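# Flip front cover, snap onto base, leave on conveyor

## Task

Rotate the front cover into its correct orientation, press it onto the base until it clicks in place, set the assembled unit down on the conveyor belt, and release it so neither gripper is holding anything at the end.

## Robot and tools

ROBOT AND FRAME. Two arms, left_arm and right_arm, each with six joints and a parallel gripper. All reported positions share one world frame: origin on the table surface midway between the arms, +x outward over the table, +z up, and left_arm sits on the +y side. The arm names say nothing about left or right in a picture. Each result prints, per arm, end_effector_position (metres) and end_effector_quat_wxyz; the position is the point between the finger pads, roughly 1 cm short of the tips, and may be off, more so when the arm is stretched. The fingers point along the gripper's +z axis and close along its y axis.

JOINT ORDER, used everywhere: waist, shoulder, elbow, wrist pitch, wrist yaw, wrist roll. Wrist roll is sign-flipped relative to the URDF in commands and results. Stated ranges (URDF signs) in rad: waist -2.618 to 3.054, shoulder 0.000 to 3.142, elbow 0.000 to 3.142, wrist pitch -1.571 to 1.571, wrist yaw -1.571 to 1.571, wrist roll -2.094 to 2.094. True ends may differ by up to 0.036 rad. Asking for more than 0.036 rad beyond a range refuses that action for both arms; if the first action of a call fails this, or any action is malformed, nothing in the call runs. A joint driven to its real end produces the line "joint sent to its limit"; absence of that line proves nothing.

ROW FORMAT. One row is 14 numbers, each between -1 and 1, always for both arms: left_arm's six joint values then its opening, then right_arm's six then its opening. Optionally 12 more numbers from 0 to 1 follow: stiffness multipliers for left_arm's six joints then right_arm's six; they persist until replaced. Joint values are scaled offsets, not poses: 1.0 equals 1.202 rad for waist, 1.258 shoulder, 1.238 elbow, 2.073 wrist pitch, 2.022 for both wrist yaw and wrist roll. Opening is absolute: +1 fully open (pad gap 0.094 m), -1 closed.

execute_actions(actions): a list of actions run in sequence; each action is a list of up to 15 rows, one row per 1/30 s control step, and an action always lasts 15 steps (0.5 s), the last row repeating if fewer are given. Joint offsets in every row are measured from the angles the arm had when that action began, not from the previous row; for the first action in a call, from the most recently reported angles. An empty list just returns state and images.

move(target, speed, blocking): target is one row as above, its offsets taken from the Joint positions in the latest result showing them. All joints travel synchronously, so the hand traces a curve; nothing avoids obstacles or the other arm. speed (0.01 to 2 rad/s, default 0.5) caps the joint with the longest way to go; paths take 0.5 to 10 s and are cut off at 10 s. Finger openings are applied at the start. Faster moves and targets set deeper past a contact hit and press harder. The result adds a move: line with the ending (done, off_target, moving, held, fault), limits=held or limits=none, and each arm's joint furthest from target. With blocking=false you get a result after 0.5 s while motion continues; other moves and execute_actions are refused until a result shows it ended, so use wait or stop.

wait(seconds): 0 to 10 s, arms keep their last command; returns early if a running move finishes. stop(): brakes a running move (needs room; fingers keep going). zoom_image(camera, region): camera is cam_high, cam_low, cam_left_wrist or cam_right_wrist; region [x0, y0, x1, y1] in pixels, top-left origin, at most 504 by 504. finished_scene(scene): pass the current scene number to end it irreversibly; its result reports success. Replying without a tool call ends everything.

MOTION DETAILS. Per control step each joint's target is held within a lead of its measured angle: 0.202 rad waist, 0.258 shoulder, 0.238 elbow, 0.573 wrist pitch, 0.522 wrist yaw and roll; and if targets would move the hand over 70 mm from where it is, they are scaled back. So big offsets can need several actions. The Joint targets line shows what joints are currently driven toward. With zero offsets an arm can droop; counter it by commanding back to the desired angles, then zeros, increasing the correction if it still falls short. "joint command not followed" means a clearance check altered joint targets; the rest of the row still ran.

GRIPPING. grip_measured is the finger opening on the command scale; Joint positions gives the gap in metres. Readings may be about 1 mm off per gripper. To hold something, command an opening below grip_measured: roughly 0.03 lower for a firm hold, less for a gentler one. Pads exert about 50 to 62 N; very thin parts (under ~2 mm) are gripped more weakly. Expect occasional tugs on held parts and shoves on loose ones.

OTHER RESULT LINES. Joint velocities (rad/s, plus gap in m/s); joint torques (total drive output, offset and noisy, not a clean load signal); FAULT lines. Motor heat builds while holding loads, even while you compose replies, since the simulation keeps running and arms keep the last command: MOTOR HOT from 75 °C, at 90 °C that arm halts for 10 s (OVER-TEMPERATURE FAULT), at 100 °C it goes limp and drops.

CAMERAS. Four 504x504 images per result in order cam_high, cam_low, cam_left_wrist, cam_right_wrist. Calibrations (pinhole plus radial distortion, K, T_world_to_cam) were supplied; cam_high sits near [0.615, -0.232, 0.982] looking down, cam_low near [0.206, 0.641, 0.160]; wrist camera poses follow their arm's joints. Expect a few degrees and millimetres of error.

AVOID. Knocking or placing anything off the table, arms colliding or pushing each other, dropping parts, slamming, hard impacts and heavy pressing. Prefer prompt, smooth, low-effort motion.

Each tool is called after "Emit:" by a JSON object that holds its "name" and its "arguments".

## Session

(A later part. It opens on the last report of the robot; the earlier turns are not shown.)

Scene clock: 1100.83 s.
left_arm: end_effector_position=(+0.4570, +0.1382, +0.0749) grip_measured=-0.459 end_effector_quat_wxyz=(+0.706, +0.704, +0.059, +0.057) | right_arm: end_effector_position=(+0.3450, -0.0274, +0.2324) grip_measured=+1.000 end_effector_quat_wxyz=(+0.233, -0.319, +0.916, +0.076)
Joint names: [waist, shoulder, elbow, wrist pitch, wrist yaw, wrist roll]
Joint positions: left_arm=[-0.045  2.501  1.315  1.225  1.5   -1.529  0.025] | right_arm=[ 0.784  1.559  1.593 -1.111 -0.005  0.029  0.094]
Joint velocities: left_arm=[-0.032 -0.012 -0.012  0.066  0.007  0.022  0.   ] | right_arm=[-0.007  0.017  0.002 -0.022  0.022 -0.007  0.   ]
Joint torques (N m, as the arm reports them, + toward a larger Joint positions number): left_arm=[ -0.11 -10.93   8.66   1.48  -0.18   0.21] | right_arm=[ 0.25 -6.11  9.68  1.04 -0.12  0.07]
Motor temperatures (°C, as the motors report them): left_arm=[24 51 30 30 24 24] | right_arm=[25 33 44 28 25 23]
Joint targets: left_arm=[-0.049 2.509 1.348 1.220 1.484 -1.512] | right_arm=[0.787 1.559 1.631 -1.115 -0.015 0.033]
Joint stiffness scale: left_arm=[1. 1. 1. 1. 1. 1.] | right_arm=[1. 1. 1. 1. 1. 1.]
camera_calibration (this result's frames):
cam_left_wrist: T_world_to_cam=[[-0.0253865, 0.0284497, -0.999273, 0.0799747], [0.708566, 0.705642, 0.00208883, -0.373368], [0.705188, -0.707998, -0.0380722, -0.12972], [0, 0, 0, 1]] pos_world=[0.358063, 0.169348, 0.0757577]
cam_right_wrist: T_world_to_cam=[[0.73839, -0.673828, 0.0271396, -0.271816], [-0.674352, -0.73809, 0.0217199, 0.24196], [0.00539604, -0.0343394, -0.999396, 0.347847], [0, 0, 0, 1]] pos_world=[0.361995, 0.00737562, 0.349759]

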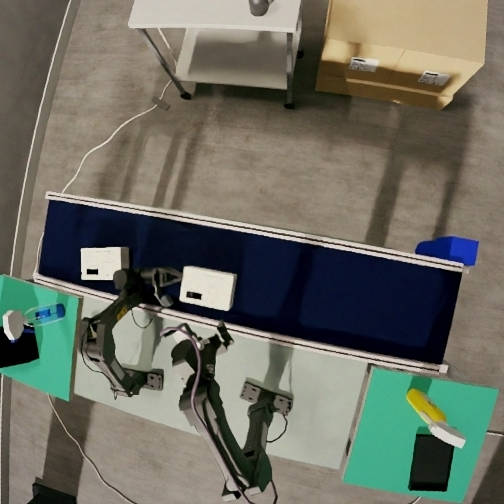

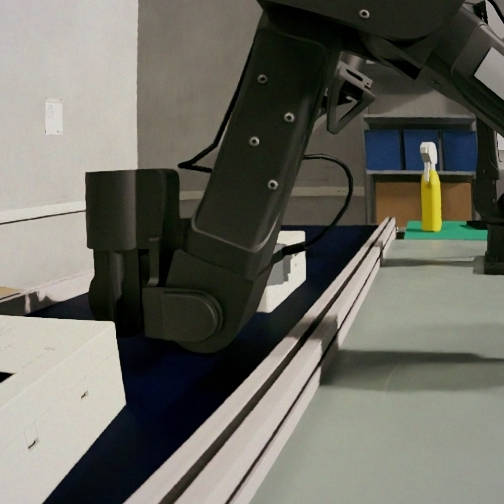

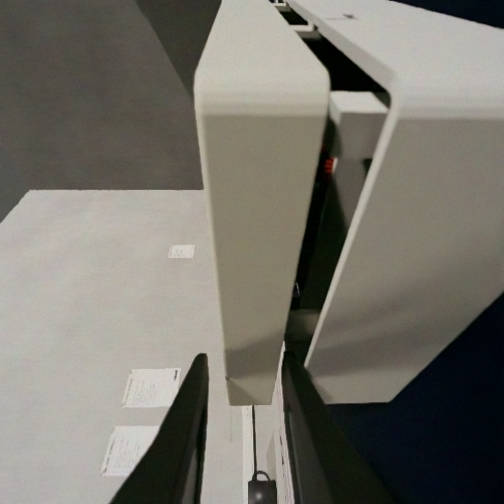

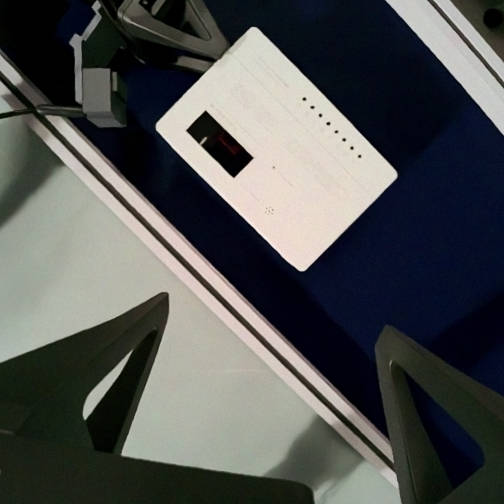

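Emit:
{"name": "execute_actions", "arguments": {"actions": [[[-0.0056,0.0064,0.0267,-0.0024,-0.0092,0.0084,-0.46,0.0025,0,0.0307,-0.002,-0.005,0.002,1],[-0.0078,0.0064,0.0267,-0.0024,-0.0106,0.0084,-0.46,0.0025,0,0.0307,-0.002,-0.005,0.002,1],[-0.0101,0.0064,0.0267,-0.0024,-0.0119,0.0084,-0.46,0.0025,0,0.0307,-0.002,-0.005,0.002,1],[-0.0123,0.0064,0.0267,-0.0024,-0.0133,0.0084,-0.46,0.0025,0,0.0307,-0.002,-0.005,0.002,1],[-0.0146,0.0064,0.0267,-0.0024,-0.0146,0.0084,-0.46,0.0025,0,0.0307,-0.002,-0.005,0.002,1],[-0.0168,0.0064,0.0267,-0.0024,-0.0159,0.0084,-0.46,0.0025,0,0.0307,-0.002,-0.005,0.002,1],[-0.0191,0.0064,0.0267,-0.0024,-0.0173,0.0084,-0.46,0.0025,0,0.0307,-0.002,-0.005,0.002,1],[-0.0213,0.0064,0.0267,-0.0024,-0.0186,0.0084,-0.46,0.0025,0,0.0307,-0.002,-0.005,0.002,1],[-0.0236,0.0064,0.0267,-0.0024,-0.02,0.0084,-0.46,0.0025,0,0.0307,-0.002,-0.005,0.002,1],[-0.0258,0.0064,0.0267,-0.0024,-0.0213,0.0084,-0.46,0.0025,0,0.0307,-0.002,-0.005,0.002,1]]]}}

Emit:
{"name": "zoom_image", "arguments": {"camera": "cam_left_wrist", "region": [180, 250, 400, 470]}}

Scene clock: 1119.93 s.
left_arm: end_effector_position=(+0.4582, +0.1266, +0.0751) grip_measured=-0.459 end_effector_quat_wxyz=(+0.706, +0.703, +0.060, +0.057) | right_arm: end_effector_position=(+0.3450, -0.0274, +0.2324) grip_measured=+1.000 end_effector_quat_wxyz=(+0.233, -0.319, +0.916, +0.076)
Joint names: [waist, shoulder, elbow, wrist pitch, wrist yaw, wrist roll]
Joint positions: left_arm=[-0.071  2.501  1.315  1.225  1.473 -1.529  0.025] | right_arm=[ 0.784  1.559  1.593 -1.111 -0.005  0.029  0.094]
Joint velocities: left_arm=[-0.022 -0.012  0.017 -0.007  0.022  0.022  0.001] | right_arm=[ 0.007  0.007 -0.002 -0.11  -0.037  0.022  0.   ]
Joint torques (N m, as the arm reports them, + toward a larger Joint positions number): left_arm=[ -0.31 -10.99   8.81   1.49  -0.13   0.18] | right_arm=[ 0.24 -6.12  9.69  1.04 -0.11  0.07]
Motor temperatures (°C, as the motors report them): left_arm=[24 51 30 30 24 24] | right_arm=[25 33 44 28 25 23]
Joint targets: left_arm=[-0.076 2.509 1.348 1.220 1.457 -1.512] | right_arm=[0.787 1.559 1.631 -1.115 -0.015 0.033]
Joint stiffness scale: left_arm=[1. 1. 1. 1. 1. 1.] | right_arm=[1. 1. 1. 1. 1. 1.]
camera_calibration (this result's frames):
cam_left_wrist: T_world_to_cam=[[-0.0253439, 0.0273663, -0.999304, 0.0806415], [0.707502, 0.70671, 0.00141008, -0.36567], [0.706256, -0.706974, -0.0372725, -0.139455], [0, 0, 0, 1]] pos_world=[0.359247, 0.157625, 0.0759032]
cam_right_wrist: T_world_to_cam=[[0.73839, -0.673828, 0.0271396, -0.271816], [-0.674352, -0.73809, 0.0217199, 0.24196], [0.00539604, -0.0343394, -0.999396, 0.347847], [0, 0, 0, 1]] pos_world=[0.361995, 0.00737562, 0.349759]

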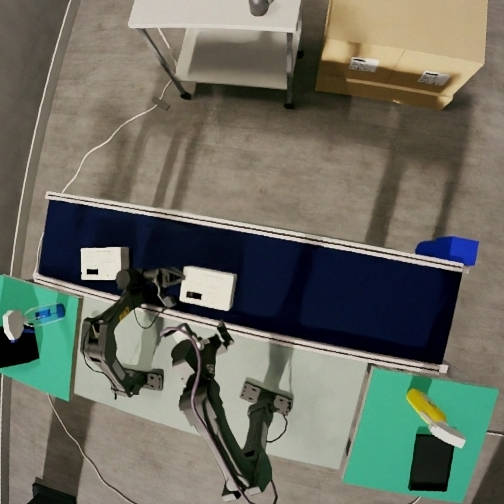

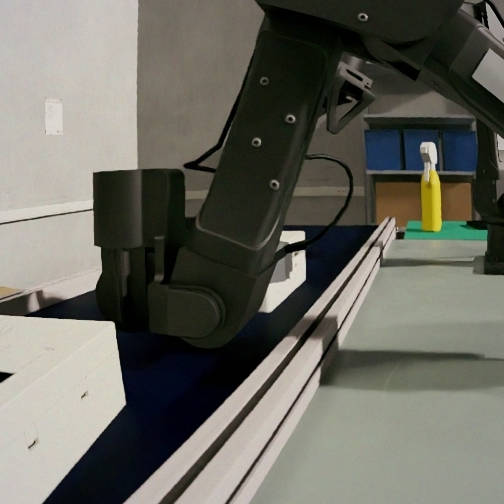

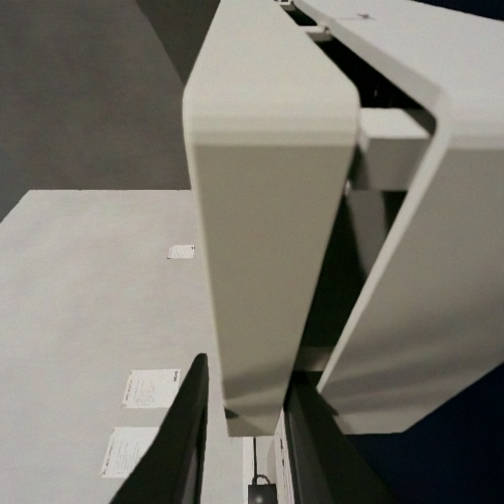

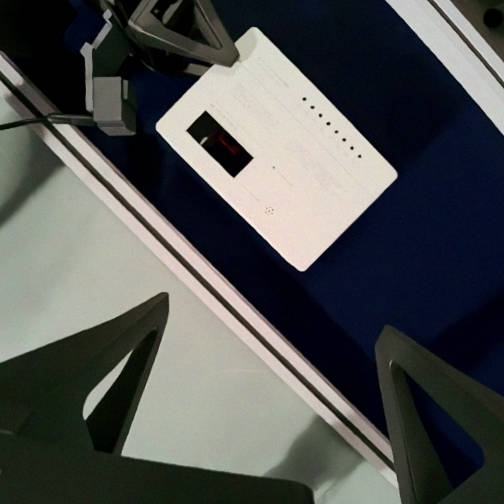

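Region (180, 250, 400, 470) of cam_left_wrist's 504x504 image, scaled by 2.291, with more detail than that image has.

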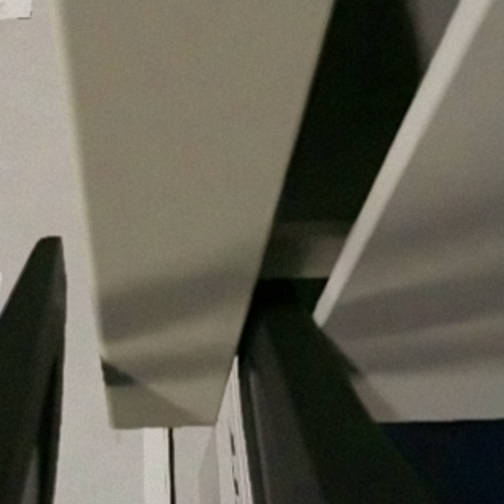

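Emit:
{"name": "zoom_image", "arguments": {"camera": "cam_right_wrist", "region": [120, 0, 320, 200]}}

Region (120, 0, 320, 200) of cam_right_wrist's 504x504 image, scaled by 2.520, with more detail than that image has.

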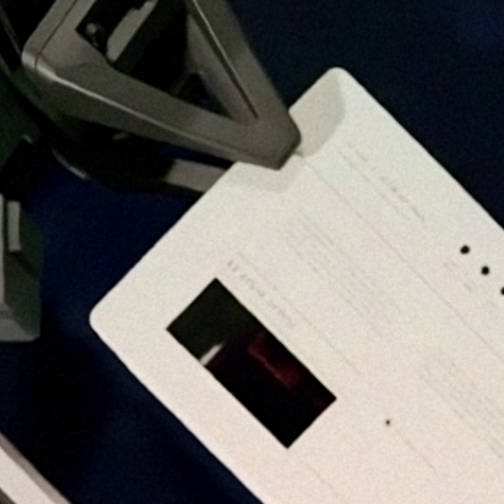

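Emit:
{"name": "execute_actions", "arguments": {"actions": [[[-0.006,0.0064,0.0267,-0.0024,-0.009,0.0084,-0.46,0.0025,0,0.0307,-0.002,-0.005,0.002,1],[-0.007,0.0064,0.0267,-0.0024,-0.0096,0.0084,-0.46,0.0025,0,0.0307,-0.002,-0.005,0.002,1],[-0.008,0.0064,0.0267,-0.0024,-0.0102,0.0084,-0.46,0.0025,0,0.0307,-0.002,-0.005,0.002,1],[-0.009,0.0064,0.0267,-0.0024,-0.0108,0.0084,-0.46,0.0025,0,0.0307,-0.002,-0.005,0.002,1],[-0.01,0.0064,0.0267,-0.0024,-0.0114,0.0084,-0.46,0.0025,0,0.0307,-0.002,-0.005,0.002,1],[-0.01,0.0064,0.0267,-0.0024,-0.0114,0.0084,-0.46,0.0025,0,0.0307,-0.002,-0.005,0.002,1],[-0.01,0.0064,0.0267,-0.0024,-0.0114,0.0084,-0.48,0.0025,0,0.0307,-0.002,-0.005,0.002,1],[-0.01,0.0064,0.0267,-0.0024,-0.0114,0.0084,-0.5,0.0025,0,0.0307,-0.002,-0.005,0.002,1],[-0.01,0.0064,0.0267,-0.0024,-0.0114,0.0084,-0.52,0.0025,0,0.0307,-0.002,-0.005,0.002,1],[-0.01,0.0064,0.0267,-0.0024,-0.0114,0.0084,-0.54,0.0025,0,0.0307,-0.002,-0.005,0.002,1],[-0.01,0.0064,0.0267,-0.0024,-0.0114,0.0084,-0.56,0.0025,0,0.0307,-0.002,-0.005,0.002,1],[-0.01,0.0064,0.0267,-0.0024,-0.0114,0.0084,-0.58,0.0025,0,0.0307,-0.002,-0.005,0.002,1],[-0.01,0.0064,0.0267,-0.0024,-0.0114,0.0084,-0.6,0.0025,0,0.0307,-0.002,-0.005,0.002,1],[-0.01,0.0064,0.0267,-0.0024,-0.0114,0.0084,-0.61,0.0025,0,0.0307,-0.002,-0.005,0.002,1],[-0.01,0.0064,0.0267,-0.0024,-0.0114,0.0084,-0.62,0.0025,0,0.0307,-0.002,-0.005,0.002,1]]]}}

Scene clock: 1167.73 s.
left_arm: end_effector_position=(+0.4599, +0.1264, +0.0751) grip_measured=-0.613 end_effector_quat_wxyz=(+0.706, +0.703, +0.063, +0.061) | right_arm: end_effector_position=(+0.3450, -0.0274, +0.2324) grip_measured=+1.000 end_effector_quat_wxyz=(+0.233, -0.319, +0.916, +0.076)
Joint names: [waist, shoulder, elbow, wrist pitch, wrist yaw, wrist roll]
Joint positions: left_arm=[-0.072  2.501  1.315  1.225  1.462 -1.529  0.018] | right_arm=[ 0.784  1.559  1.593 -1.111 -0.005  0.029  0.094]
Joint velocities: left_arm=[-0.007 -0.017 -0.022 -0.051 -0.022  0.007 -0.011] | right_arm=[-0.017  0.012 -0.022  0.081 -0.066  0.081  0.   ]
Joint torques (N m, as the arm reports them, + toward a larger Joint positions number): left_arm=[ -0.77 -11.04   8.85   1.52  -0.23   0.18] | right_arm=[ 0.24 -6.11  9.67  1.04 -0.12  0.06]
Motor temperatures (°C, as the motors report them): left_arm=[24 51 30 31 24 24] | right_arm=[25 33 44 28 25 23]
Joint targets: left_arm=[-0.083 2.509 1.348 1.220 1.449 -1.512] | right_arm=[0.787 1.559 1.631 -1.115 -0.015 0.033]
Joint stiffness scale: left_arm=[1. 1. 1. 1. 1. 1.] | right_arm=[1. 1. 1. 1. 1. 1.]
camera_calibration (this result's frames):
cam_left_wrist: T_world_to_cam=[[-0.0259496, 0.0266502, -0.999308, 0.0811326], [0.700738, 0.713419, 0.00082952, -0.364414], [0.712947, -0.700231, -0.0371877, -0.144754], [0, 0, 0, 1]] pos_world=[0.360666, 0.156456, 0.0759956]
cam_right_wrist: T_world_to_cam=[[0.73839, -0.673828, 0.0271396, -0.271816], [-0.674352, -0.73809, 0.0217199, 0.24196], [0.00539604, -0.0343394, -0.999396, 0.347847], [0, 0, 0, 1]] pos_world=[0.361995, 0.00737562, 0.349759]

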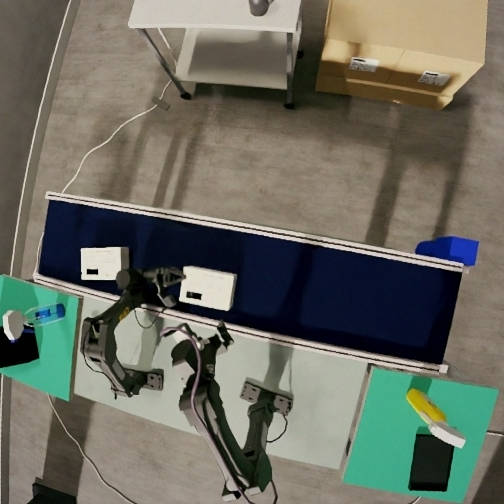

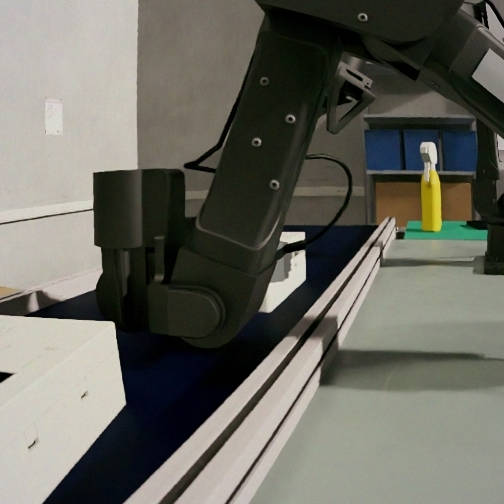

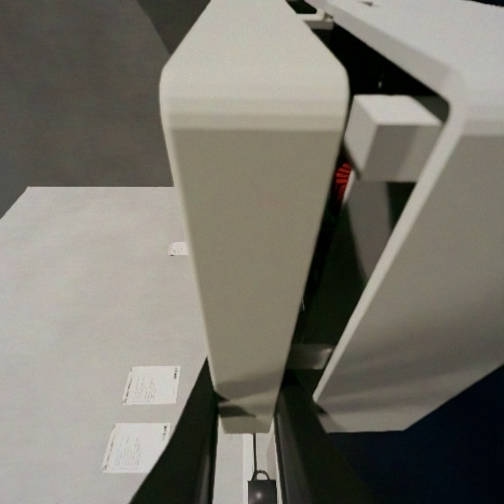

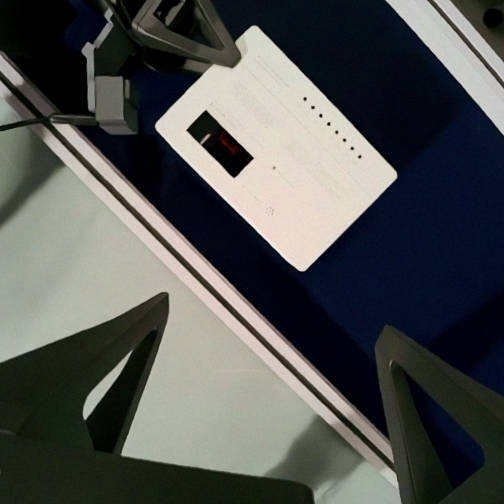

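Emit:
{"name": "execute_actions", "arguments": {"actions": [[[-0.003,0.0064,0.0267,-0.0024,-0.005,0.0084,-0.64,0.0025,0,0.0307,-0.002,-0.005,0.002,1],[-0.003,0.0064,0.0267,-0.0024,-0.005,0.0084,-0.65,0.0025,0,0.0307,-0.002,-0.005,0.002,1],[-0.003,0.0064,0.0267,-0.0024,-0.005,0.0084,-0.66,0.0025,0,0.0307,-0.002,-0.005,0.002,1],[-0.003,0.0064,0.0267,-0.0024,-0.005,0.0084,-0.67,0.0025,0,0.0307,-0.002,-0.005,0.002,1]]]}}

Scene clock: 1176.53 s.
left_arm: end_effector_position=(+0.4600, +0.1264, +0.0752) grip_measured=-0.642 end_effector_quat_wxyz=(+0.706, +0.703, +0.064, +0.060) | right_arm: end_effector_position=(+0.3450, -0.0274, +0.2324) grip_measured=+1.000 end_effector_quat_wxyz=(+0.233, -0.319, +0.916, +0.076)
Joint names: [waist, shoulder, elbow, wrist pitch, wrist yaw, wrist roll]
Joint positions: left_arm=[-0.072  2.501  1.315  1.225  1.461 -1.526  0.017] | right_arm=[ 0.784  1.559  1.593 -1.111 -0.005  0.029  0.094]
Joint velocities: left_arm=[-0.012  0.007  0.007 -0.051 -0.037  0.022 -0.   ] | right_arm=[-0.002 -0.022 -0.012 -0.007 -0.022  0.022  0.   ]
Joint torques (N m, as the arm reports them, + toward a larger Joint positions number): left_arm=[ -0.23 -11.02   8.8    1.49  -0.13   0.17] | right_arm=[ 0.25 -6.12  9.68  1.04 -0.12  0.06]
Motor temperatures (°C, as the motors report them): left_arm=[24 51 30 31 24 24] | right_arm=[25 33 44 28 25 23]
Joint targets: left_arm=[-0.075 2.509 1.348 1.220 1.452 -1.512] | right_arm=[0.787 1.559 1.631 -1.115 -0.015 0.033]
Joint stiffness scale: left_arm=[1. 1. 1. 1. 1. 1.] | right_arm=[1. 1. 1. 1. 1. 1.]
camera_calibration (this result's frames):
cam_left_wrist: T_world_to_cam=[[-0.027825, 0.0262101, -0.999269, 0.0821203], [0.700474, 0.713678, -0.000785692, -0.364257], [0.713136, -0.699983, -0.0382176, -0.144829], [0, 0, 0, 1]] pos_world=[0.360721, 0.156432, 0.0762391]
cam_right_wrist: T_world_to_cam=[[0.73839, -0.673828, 0.0271396, -0.271816], [-0.674352, -0.73809, 0.0217199, 0.24196], [0.00539604, -0.0343394, -0.999396, 0.347847], [0, 0, 0, 1]] pos_world=[0.361995, 0.00737562, 0.349759]

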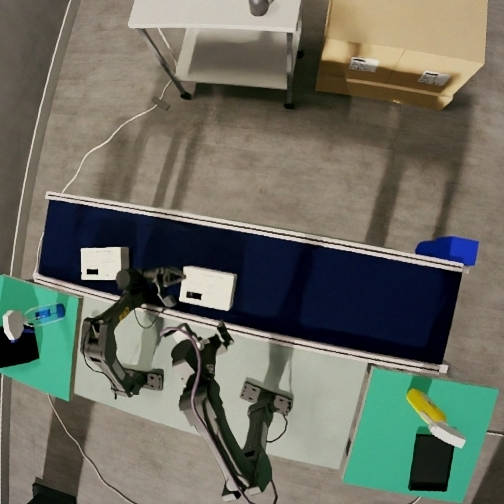

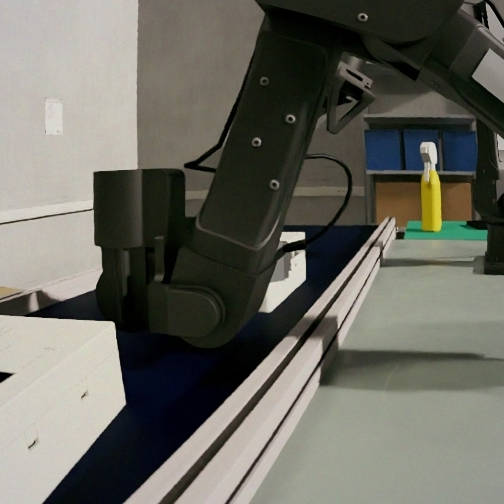

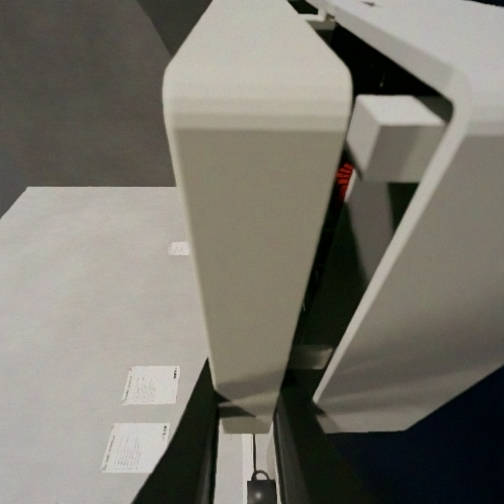

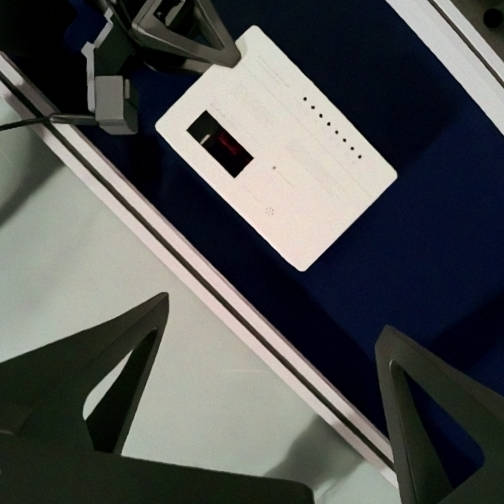

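Emit:
{"name": "move", "arguments": {"target": [-0.0025,-0.104,0.0275,-0.060,-0.0045,0.0069,-0.67,0.0025,0,0.0307,-0.002,-0.005,0.002,1], "speed": 0.08}}

Scene clock: 1205.13 s.
left_arm: end_effector_position=(+0.4629, +0.1266, +0.1125) grip_measured=-0.642 end_effector_quat_wxyz=(+0.706, +0.703, +0.063, +0.061) | right_arm: end_effector_position=(+0.3450, -0.0274, +0.2324) grip_measured=+1.000 end_effector_quat_wxyz=(+0.233, -0.319, +0.916, +0.076)
Joint names: [waist, shoulder, elbow, wrist pitch, wrist yaw, wrist roll]
Joint positions: left_arm=[-0.072  2.397  1.315  1.12   1.461 -1.53   0.017] | right_arm=[ 0.784  1.559  1.593 -1.111 -0.005  0.029  0.094]
Joint velocities: left_arm=[-0.007 -0.007  0.007 -0.022 -0.11   0.066 -0.   ] | right_arm=[ 0.002 -0.007 -0.007  0.022  0.051 -0.022  0.   ]
Joint torques (N m, as the arm reports them, + toward a larger Joint positions number): left_arm=[ -0.26 -13.01   9.3    1.36  -0.14   0.23] | right_arm=[ 0.24 -6.12  9.68  1.04 -0.12  0.06]
Motor temperatures (°C, as the motors report them): left_arm=[24 52 30 31 24 24] | right_arm=[25 33 44 28 25 23]
Joint targets: left_arm=[-0.075 2.370 1.349 1.101 1.452 -1.512] | right_arm=[0.787 1.559 1.631 -1.115 -0.015 0.033]
Joint stiffness scale: left_arm=[1. 1. 1. 1. 1. 1.] | right_arm=[1. 1. 1. 1. 1. 1.]
move: off_target (left_arm, right_arm); limits=none; left_arm: farthest joint: the elbow, 0.034 radians from its target (0.034 radians at the start); right_arm: farthest joint: the elbow, 0.038 radians from its target (0.038 radians at the start)
camera_calibration (this result's frames):
cam_left_wrist: T_world_to_cam=[[-0.0255936, 0.026775, -0.999314, 0.118385], [0.700462, 0.713689, 0.00118249, -0.366632], [0.713231, -0.699951, -0.0370208, -0.145534], [0, 0, 0, 1]] pos_world=[0.363641, 0.156625, 0.11335]
cam_right_wrist: T_world_to_cam=[[0.73839, -0.673828, 0.0271396, -0.271816], [-0.674352, -0.73809, 0.0217199, 0.24196], [0.00539604, -0.0343394, -0.999396, 0.347847], [0, 0, 0, 1]] pos_world=[0.361995, 0.00737562, 0.349759]

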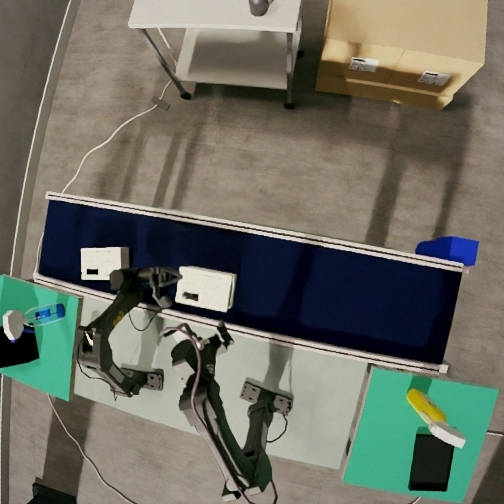

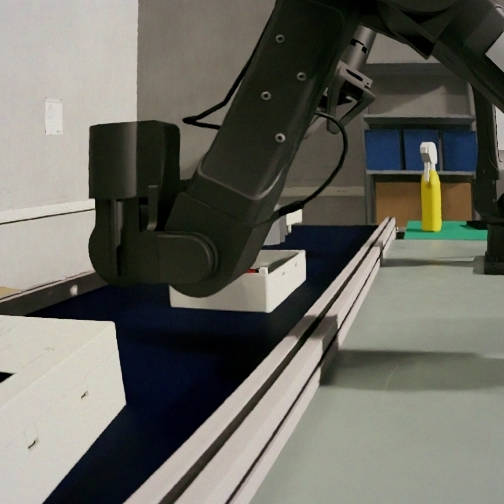

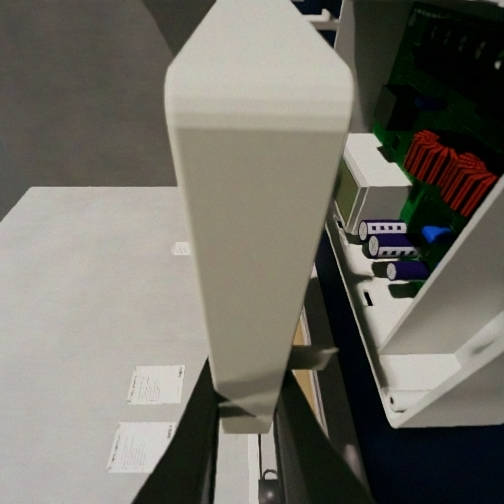

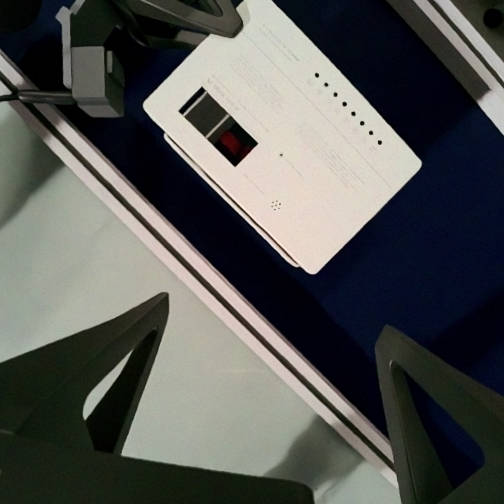

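Emit:
{"name": "move", "arguments": {"target": [0.8145,-0.570,-0.347,-0.142,-0.0045,0.009,-0.67,0.0025,0,0.0307,-0.002,-0.005,0.002,1], "speed": 0.45}}

Scene clock: 1270.07 s.
left_arm: end_effector_position=(+0.3126, +0.4929, +0.2512) grip_measured=-0.642 end_effector_quat_wxyz=(+0.592, +0.593, +0.382, +0.390) | right_arm: end_effector_position=(+0.3450, -0.0274, +0.2324) grip_measured=+1.000 end_effector_quat_wxyz=(+0.233, -0.319, +0.916, +0.076)
Joint names: [waist, shoulder, elbow, wrist pitch, wrist yaw, wrist roll]
Joint positions: left_arm=[ 0.907  1.703  0.906  0.845  1.461 -1.533  0.017] | right_arm=[ 0.784  1.559  1.593 -1.111 -0.005  0.029  0.094]
Joint velocities: left_arm=[-0.002  0.007  0.017 -0.022  0.081  0.037 -0.001] | right_arm=[-0.027  0.002 -0.007 -0.022  0.007  0.037  0.   ]
Joint torques (N m, as the arm reports them, + toward a larger Joint positions number): left_arm=[ 0.11 -8.65  6.2   1.37 -0.12  0.25] | right_arm=[ 0.23 -6.12  9.68  1.04 -0.12  0.06]
Motor temperatures (°C, as the motors report them): left_arm=[24 55 30 30 24 24] | right_arm=[25 33 45 28 25 23]
Joint targets: left_arm=[0.907 1.680 0.885 0.826 1.453 -1.511] | right_arm=[0.787 1.559 1.631 -1.115 -0.015 0.033]
Joint stiffness scale: left_arm=[1. 1. 1. 1. 1. 1.] | right_arm=[1. 1. 1. 1. 1. 1.]
move: off_target (left_arm, right_arm); limits=none; left_arm: farthest joint: the shoulder, 0.023 radians from its target (0.717 radians at the start); right_arm: farthest joint: the elbow, 0.038 radians from its target (0.038 radians at the start)
camera_calibration (this result's frames):
cam_left_wrist: T_world_to_cam=[[-0.0301046, 0.0053955, -0.999532, 0.255299], [-0.201487, 0.979425, 0.0113555, -0.374541], [0.979028, 0.201735, -0.0283981, -0.306548], [0, 0, 0, 1]] pos_world=[0.232339, 0.427298, 0.250727]
cam_right_wrist: T_world_to_cam=[[0.73839, -0.673828, 0.0271396, -0.271816], [-0.674352, -0.73809, 0.0217199, 0.24196], [0.00539604, -0.0343394, -0.999396, 0.347847], [0, 0, 0, 1]] pos_world=[0.361995, 0.00737562, 0.349759]

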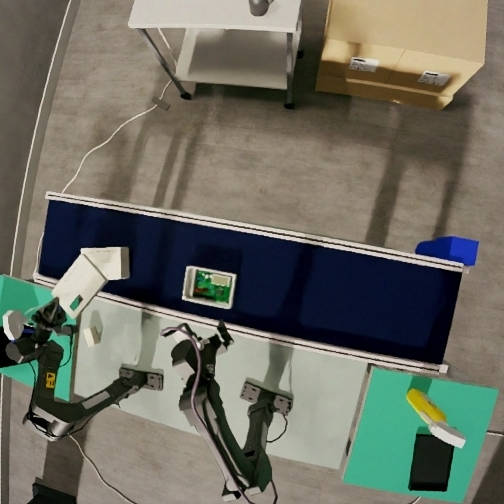

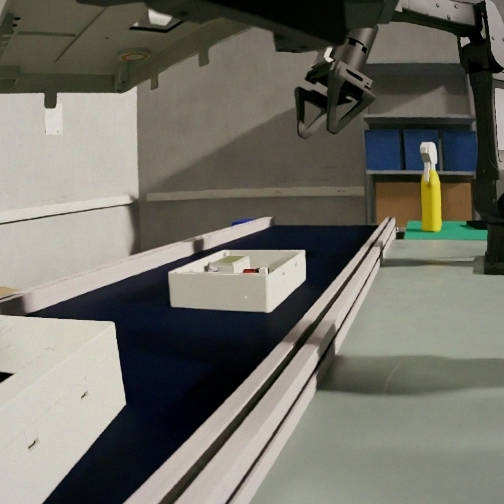

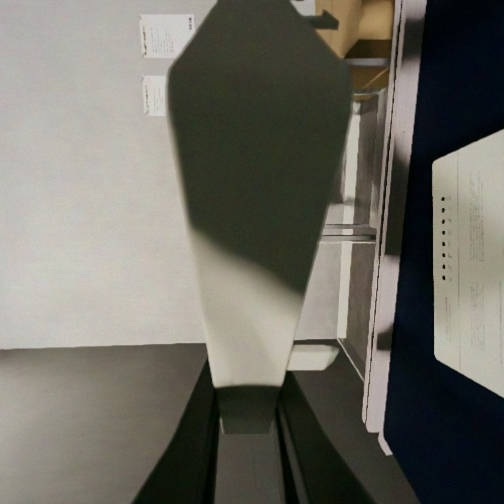

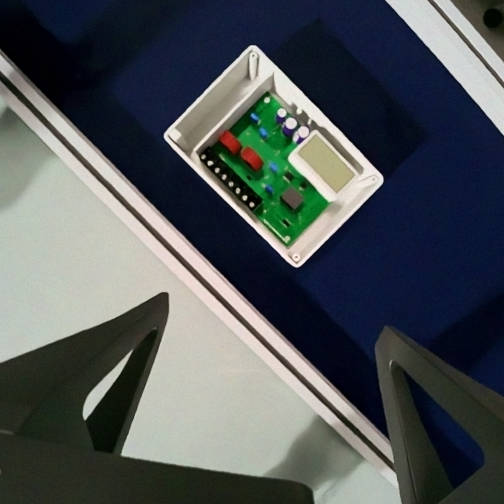

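Emit:
{"name": "zoom_image", "arguments": {"camera": "cam_right_wrist", "region": [140, 20, 410, 290]}}

Region (140, 20, 410, 290) of cam_right_wrist's 504x504 image, scaled by 1.867, with more detail than that image has.

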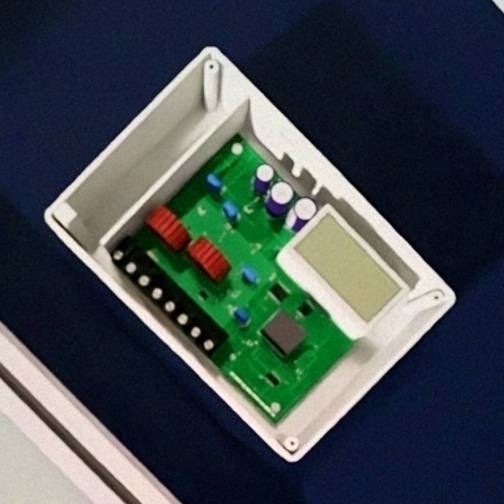

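Emit:
{"name": "move", "arguments": {"target": [0,-0.007,0.0065,-0.0053,-0.002,0.006,-0.67,-0.1200,0.5623,0.4586,-0.1597,0.008,-0.2488,-0.5], "speed": 0.7}}

Scene clock: 1391.90 s.
left_arm: end_effector_position=(+0.3126, +0.4929, +0.2511) grip_measured=-0.642 end_effector_quat_wxyz=(+0.591, +0.594, +0.380, +0.392) | right_arm: end_effector_position=(+0.4282, -0.0433, +0.0910) grip_measured=-0.498 end_effector_quat_wxyz=(-0.008, -0.016, +1.000, -0.005)
Joint names: [waist, shoulder, elbow, wrist pitch, wrist yaw, wrist roll]
Joint positions: left_arm=[ 0.907  1.703  0.906  0.844  1.461 -1.54   0.017] | right_arm=[ 0.644  2.283  2.126 -1.433  0.001 -0.468  0.024]
Joint velocities: left_arm=[ 0.017 -0.017  0.007  0.022  0.051  0.051 -0.   ] | right_arm=[-0.032  0.002 -0.007 -0.022 -0.081  0.051 -0.001]
Joint torques (N m, as the arm reports them, + toward a larger Joint positions number): left_arm=[-0.04 -7.8   8.41  1.46 -0.08  0.23] | right_arm=[ -0.22 -12.92   8.81   0.03   0.14  -0.05]
Motor temperatures (°C, as the motors report them): left_arm=[24 47 28 30 24 24] | right_arm=[25 34 45 28 25 23]
Joint targets: left_arm=[0.907 1.694 0.914 0.834 1.457 -1.521] | right_arm=[0.640 2.266 2.161 -1.442 0.011 -0.474]
Joint stiffness scale: left_arm=[1. 1. 1. 1. 1. 1.] | right_arm=[1. 1. 1. 1. 1. 1.]
move: off_target (right_arm); limits=none; left_arm: farthest joint: the wrist roll, 0.019 radians from its target (0.012 radians at the start); right_arm: farthest joint: the elbow, 0.034 radians from its target (0.567 radians at the start)
camera_calibration (this result's frames):
cam_left_wrist: T_world_to_cam=[[-0.0277129, 0.0110123, -0.999555, 0.25172], [-0.201555, 0.97934, 0.0163778, -0.37574], [0.979085, 0.20192, -0.0249208, -0.307534], [0, 0, 0, 1]] pos_world=[0.232345, 0.427302, 0.250098]
cam_right_wrist: T_world_to_cam=[[0.181447, -0.981866, -0.0549288, -0.107539], [-0.844957, -0.184236, 0.502101, 0.342657], [-0.503116, -0.0446922, -0.863063, 0.410511], [0, 0, 0, 1]] pos_world=[0.515577, -0.0241129, 0.176341]

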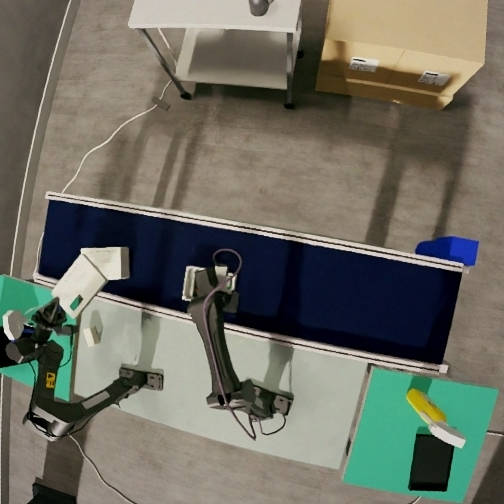

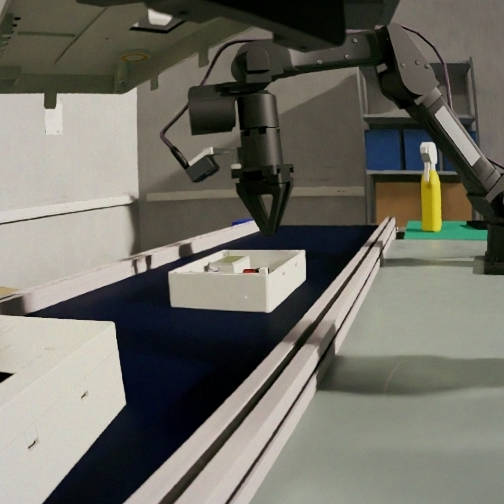

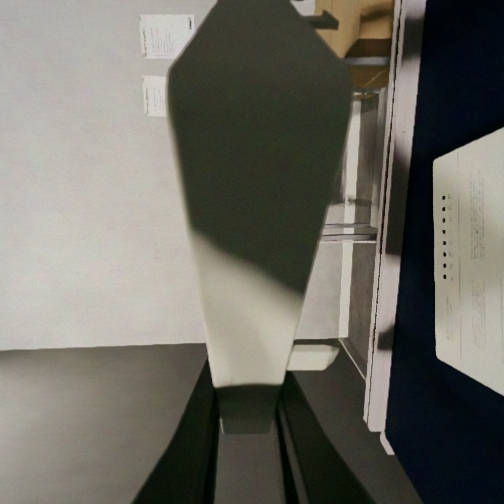

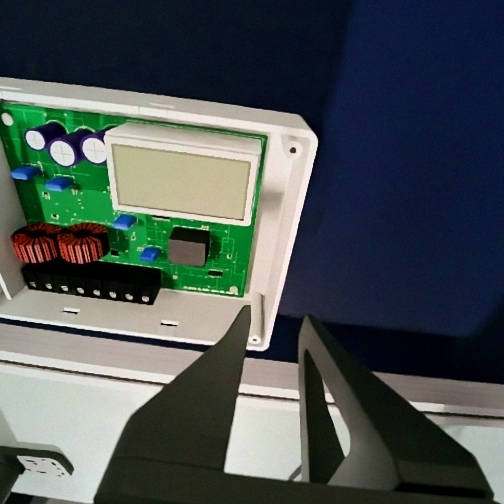

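Emit:
{"name": "move", "arguments": {"target": [0,-0.007,0.0065,-0.0048,-0.002,0.0094,-0.67,-0.003,-0.0095,-0.1672,0.095,0.004,-0.003,-0.5], "speed": 0.25}}

Scene clock: 1436.43 s.
left_arm: end_effector_position=(+0.3126, +0.4929, +0.2511) grip_measured=-0.642 end_effector_quat_wxyz=(+0.591, +0.594, +0.380, +0.392) | right_arm: end_effector_position=(+0.4243, -0.0454, +0.0419) grip_measured=-0.498 end_effector_quat_wxyz=(-0.015, -0.015, +1.000, -0.008)
Joint names: [waist, shoulder, elbow, wrist pitch, wrist yaw, wrist roll]
Joint positions: left_arm=[ 0.907  1.703  0.906  0.844  1.461 -1.542  0.017] | right_arm=[ 0.644  2.283  1.931 -1.253  0.001 -0.468  0.024]
Joint velocities: left_arm=[-0.007 -0.007 -0.027 -0.007  0.007 -0.022 -0.001] | right_arm=[-0.012 -0.017 -0.007 -0.081  0.022  0.051 -0.001]
Joint torques (N m, as the arm reports them, + toward a larger Joint positions number): left_arm=[-0.03 -7.74  8.38  1.45 -0.1   0.24] | right_arm=[ -0.35 -12.52   5.01   0.29   0.1   -0.05]
Motor temperatures (°C, as the motors report them): left_arm=[24 45 29 30 24 24] | right_arm=[25 45 44 26 25 23]
Joint targets: left_arm=[0.907 1.694 0.914 0.834 1.457 -1.520] | right_arm=[0.640 2.271 1.919 -1.237 0.009 -0.474]
Joint stiffness scale: left_arm=[1. 1. 1. 1. 1. 1.] | right_arm=[1. 1. 1. 1. 1. 1.]
move: off_target (left_arm); limits=none; left_arm: farthest joint: the wrist roll, 0.021 radians from its target (0.019 radians at the start); right_arm: farthest joint: the wrist pitch, 0.017 radians from its target (0.198 radians at the start)
camera_calibration (this result's frames):
cam_left_wrist: T_world_to_cam=[[-0.0267883, 0.0131045, -0.999555, 0.2504], [-0.201583, 0.979302, 0.0182415, -0.376181], [0.979105, 0.201982, -0.0235921, -0.307904], [0, 0, 0, 1]] pos_world=[0.232347, 0.427304, 0.249886]
cam_right_wrist: T_world_to_cam=[[0.180385, -0.98231, -0.0502901, -0.111374], [-0.838389, -0.180291, 0.514391, 0.360566], [-0.514358, -0.050626, -0.85608, 0.370235], [0, 0, 0, 1]] pos_world=[0.512819, -0.0256529, 0.125878]

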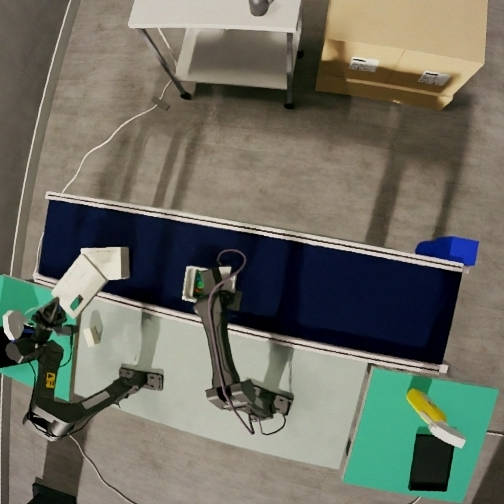

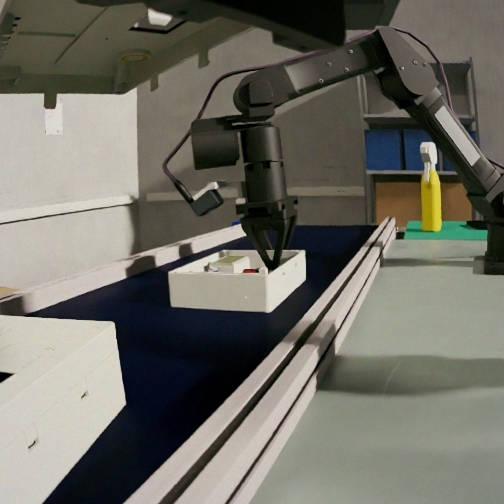

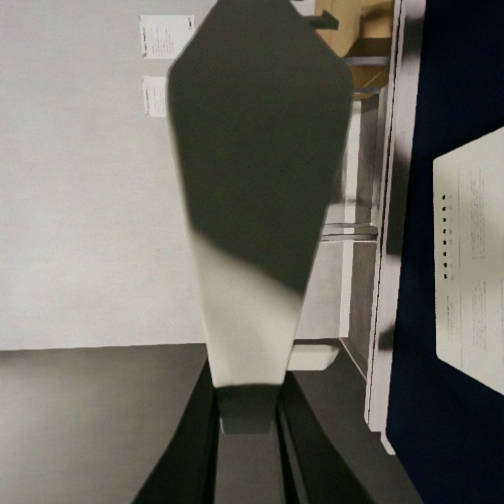

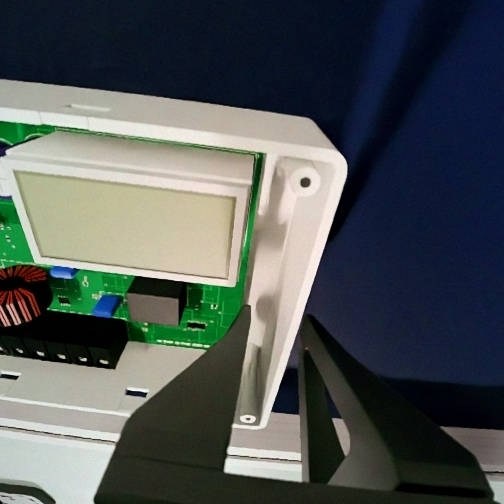

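Emit:
{"name": "execute_actions", "arguments": {"actions": [[[0,-0.007,0.0065,-0.0048,-0.002,0.0109,-0.67,-0.0033,-0.0095,-0.0097,0.0077,0.004,-0.003,-0.56],[0,-0.007,0.0065,-0.0048,-0.002,0.0109,-0.67,-0.0033,-0.0095,-0.0097,0.0077,0.004,-0.003,-0.62],[0,-0.007,0.0065,-0.0048,-0.002,0.0109,-0.67,-0.0033,-0.0095,-0.0097,0.0077,0.004,-0.003,-0.68],[0,-0.007,0.0065,-0.0048,-0.002,0.0109,-0.67,-0.0033,-0.0095,-0.0097,0.0077,0.004,-0.003,-0.74],[0,-0.007,0.0065,-0.0048,-0.002,0.0109,-0.67,-0.0033,-0.0095,-0.0097,0.0077,0.004,-0.003,-0.79],[0,-0.007,0.0065,-0.0048,-0.002,0.0109,-0.67,-0.0033,-0.0095,-0.0097,0.0077,0.004,-0.003,-0.84],[0,-0.007,0.0065,-0.0048,-0.002,0.0109,-0.67,-0.0033,-0.0095,-0.0097,0.0077,0.004,-0.003,-0.88],[0,-0.007,0.0065,-0.0048,-0.002,0.0109,-0.67,-0.0033,-0.0095,-0.0097,0.0077,0.004,-0.003,-0.91],[0,-0.007,0.0065,-0.0048,-0.002,0.0109,-0.67,-0.0033,-0.0095,-0.0097,0.0077,0.004,-0.003,-0.93],[0,-0.007,0.0065,-0.0048,-0.002,0.0109,-0.67,-0.0033,-0.0095,-0.0097,0.0077,0.004,-0.003,-0.95],[0,-0.007,0.0065,-0.0048,-0.002,0.0109,-0.67,-0.0033,-0.0095,-0.0097,0.0077,0.004,-0.003,-0.97],[0,-0.007,0.0065,-0.0048,-0.002,0.0109,-0.67,-0.0033,-0.0095,-0.0097,0.0077,0.004,-0.003,-1]]]}}

Scene clock: 1465.80 s.
left_arm: end_effector_position=(+0.3126, +0.4929, +0.2511) grip_measured=-0.642 end_effector_quat_wxyz=(+0.591, +0.594, +0.380, +0.392) | right_arm: end_effector_position=(+0.4240, -0.0440, +0.0419) grip_measured=-0.961 end_effector_quat_wxyz=(-0.017, -0.016, +1.000, -0.003)
Joint names: [waist, shoulder, elbow, wrist pitch, wrist yaw, wrist roll]
Joint positions: left_arm=[ 0.907  1.703  0.906  0.844  1.461 -1.542  0.017] | right_arm=[ 0.642  2.283  1.931 -1.251 -0.01  -0.466  0.002]
Joint velocities: left_arm=[-0.022 -0.012 -0.027 -0.007  0.022  0.022 -0.   ] | right_arm=[-0.002  0.002  0.002 -0.007  0.007  0.037 -0.002]
Joint torques (N m, as the arm reports them, + toward a larger Joint positions number): left_arm=[-0.07 -7.72  8.38  1.44 -0.09  0.26] | right_arm=[ -0.39 -12.52   4.92   0.26   0.28  -0.08]
Motor temperatures (°C, as the motors report them): left_arm=[24 45 29 30 24 24] | right_arm=[25 46 41 26 25 23]
Joint targets: left_arm=[0.907 1.694 0.914 0.834 1.457 -1.520] | right_arm=[0.639 2.271 1.919 -1.237 0.009 -0.474]
Joint stiffness scale: left_arm=[1. 1. 1. 1. 1. 1.] | right_arm=[1. 1. 1. 1. 1. 1.]
camera_calibration (this result's frames):
cam_left_wrist: T_world_to_cam=[[-0.0269424, 0.0127558, -0.999556, 0.25062], [-0.201578, 0.979308, 0.0179309, -0.376107], [0.979102, 0.201972, -0.0238136, -0.307842], [0, 0, 0, 1]] pos_world=[0.232346, 0.427304, 0.249921]
cam_right_wrist: T_world_to_cam=[[0.180922, -0.981583, -0.0613313, -0.109589], [-0.836201, -0.186353, 0.515791, 0.359272], [-0.517721, -0.0420323, -0.854517, 0.371854], [0, 0, 0, 1]] pos_world=[0.512768, -0.0249896, 0.125725]

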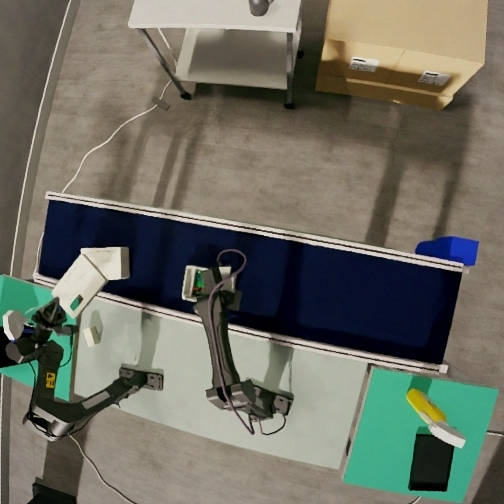

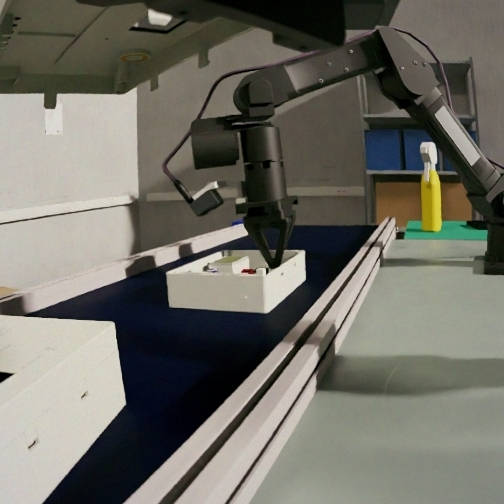

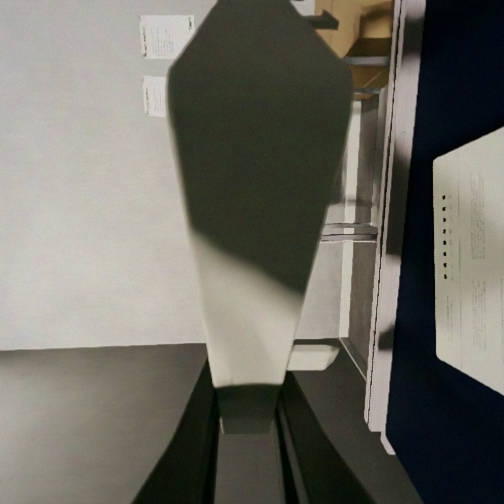

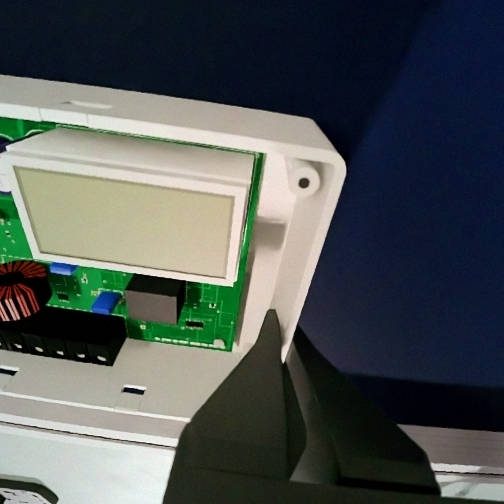

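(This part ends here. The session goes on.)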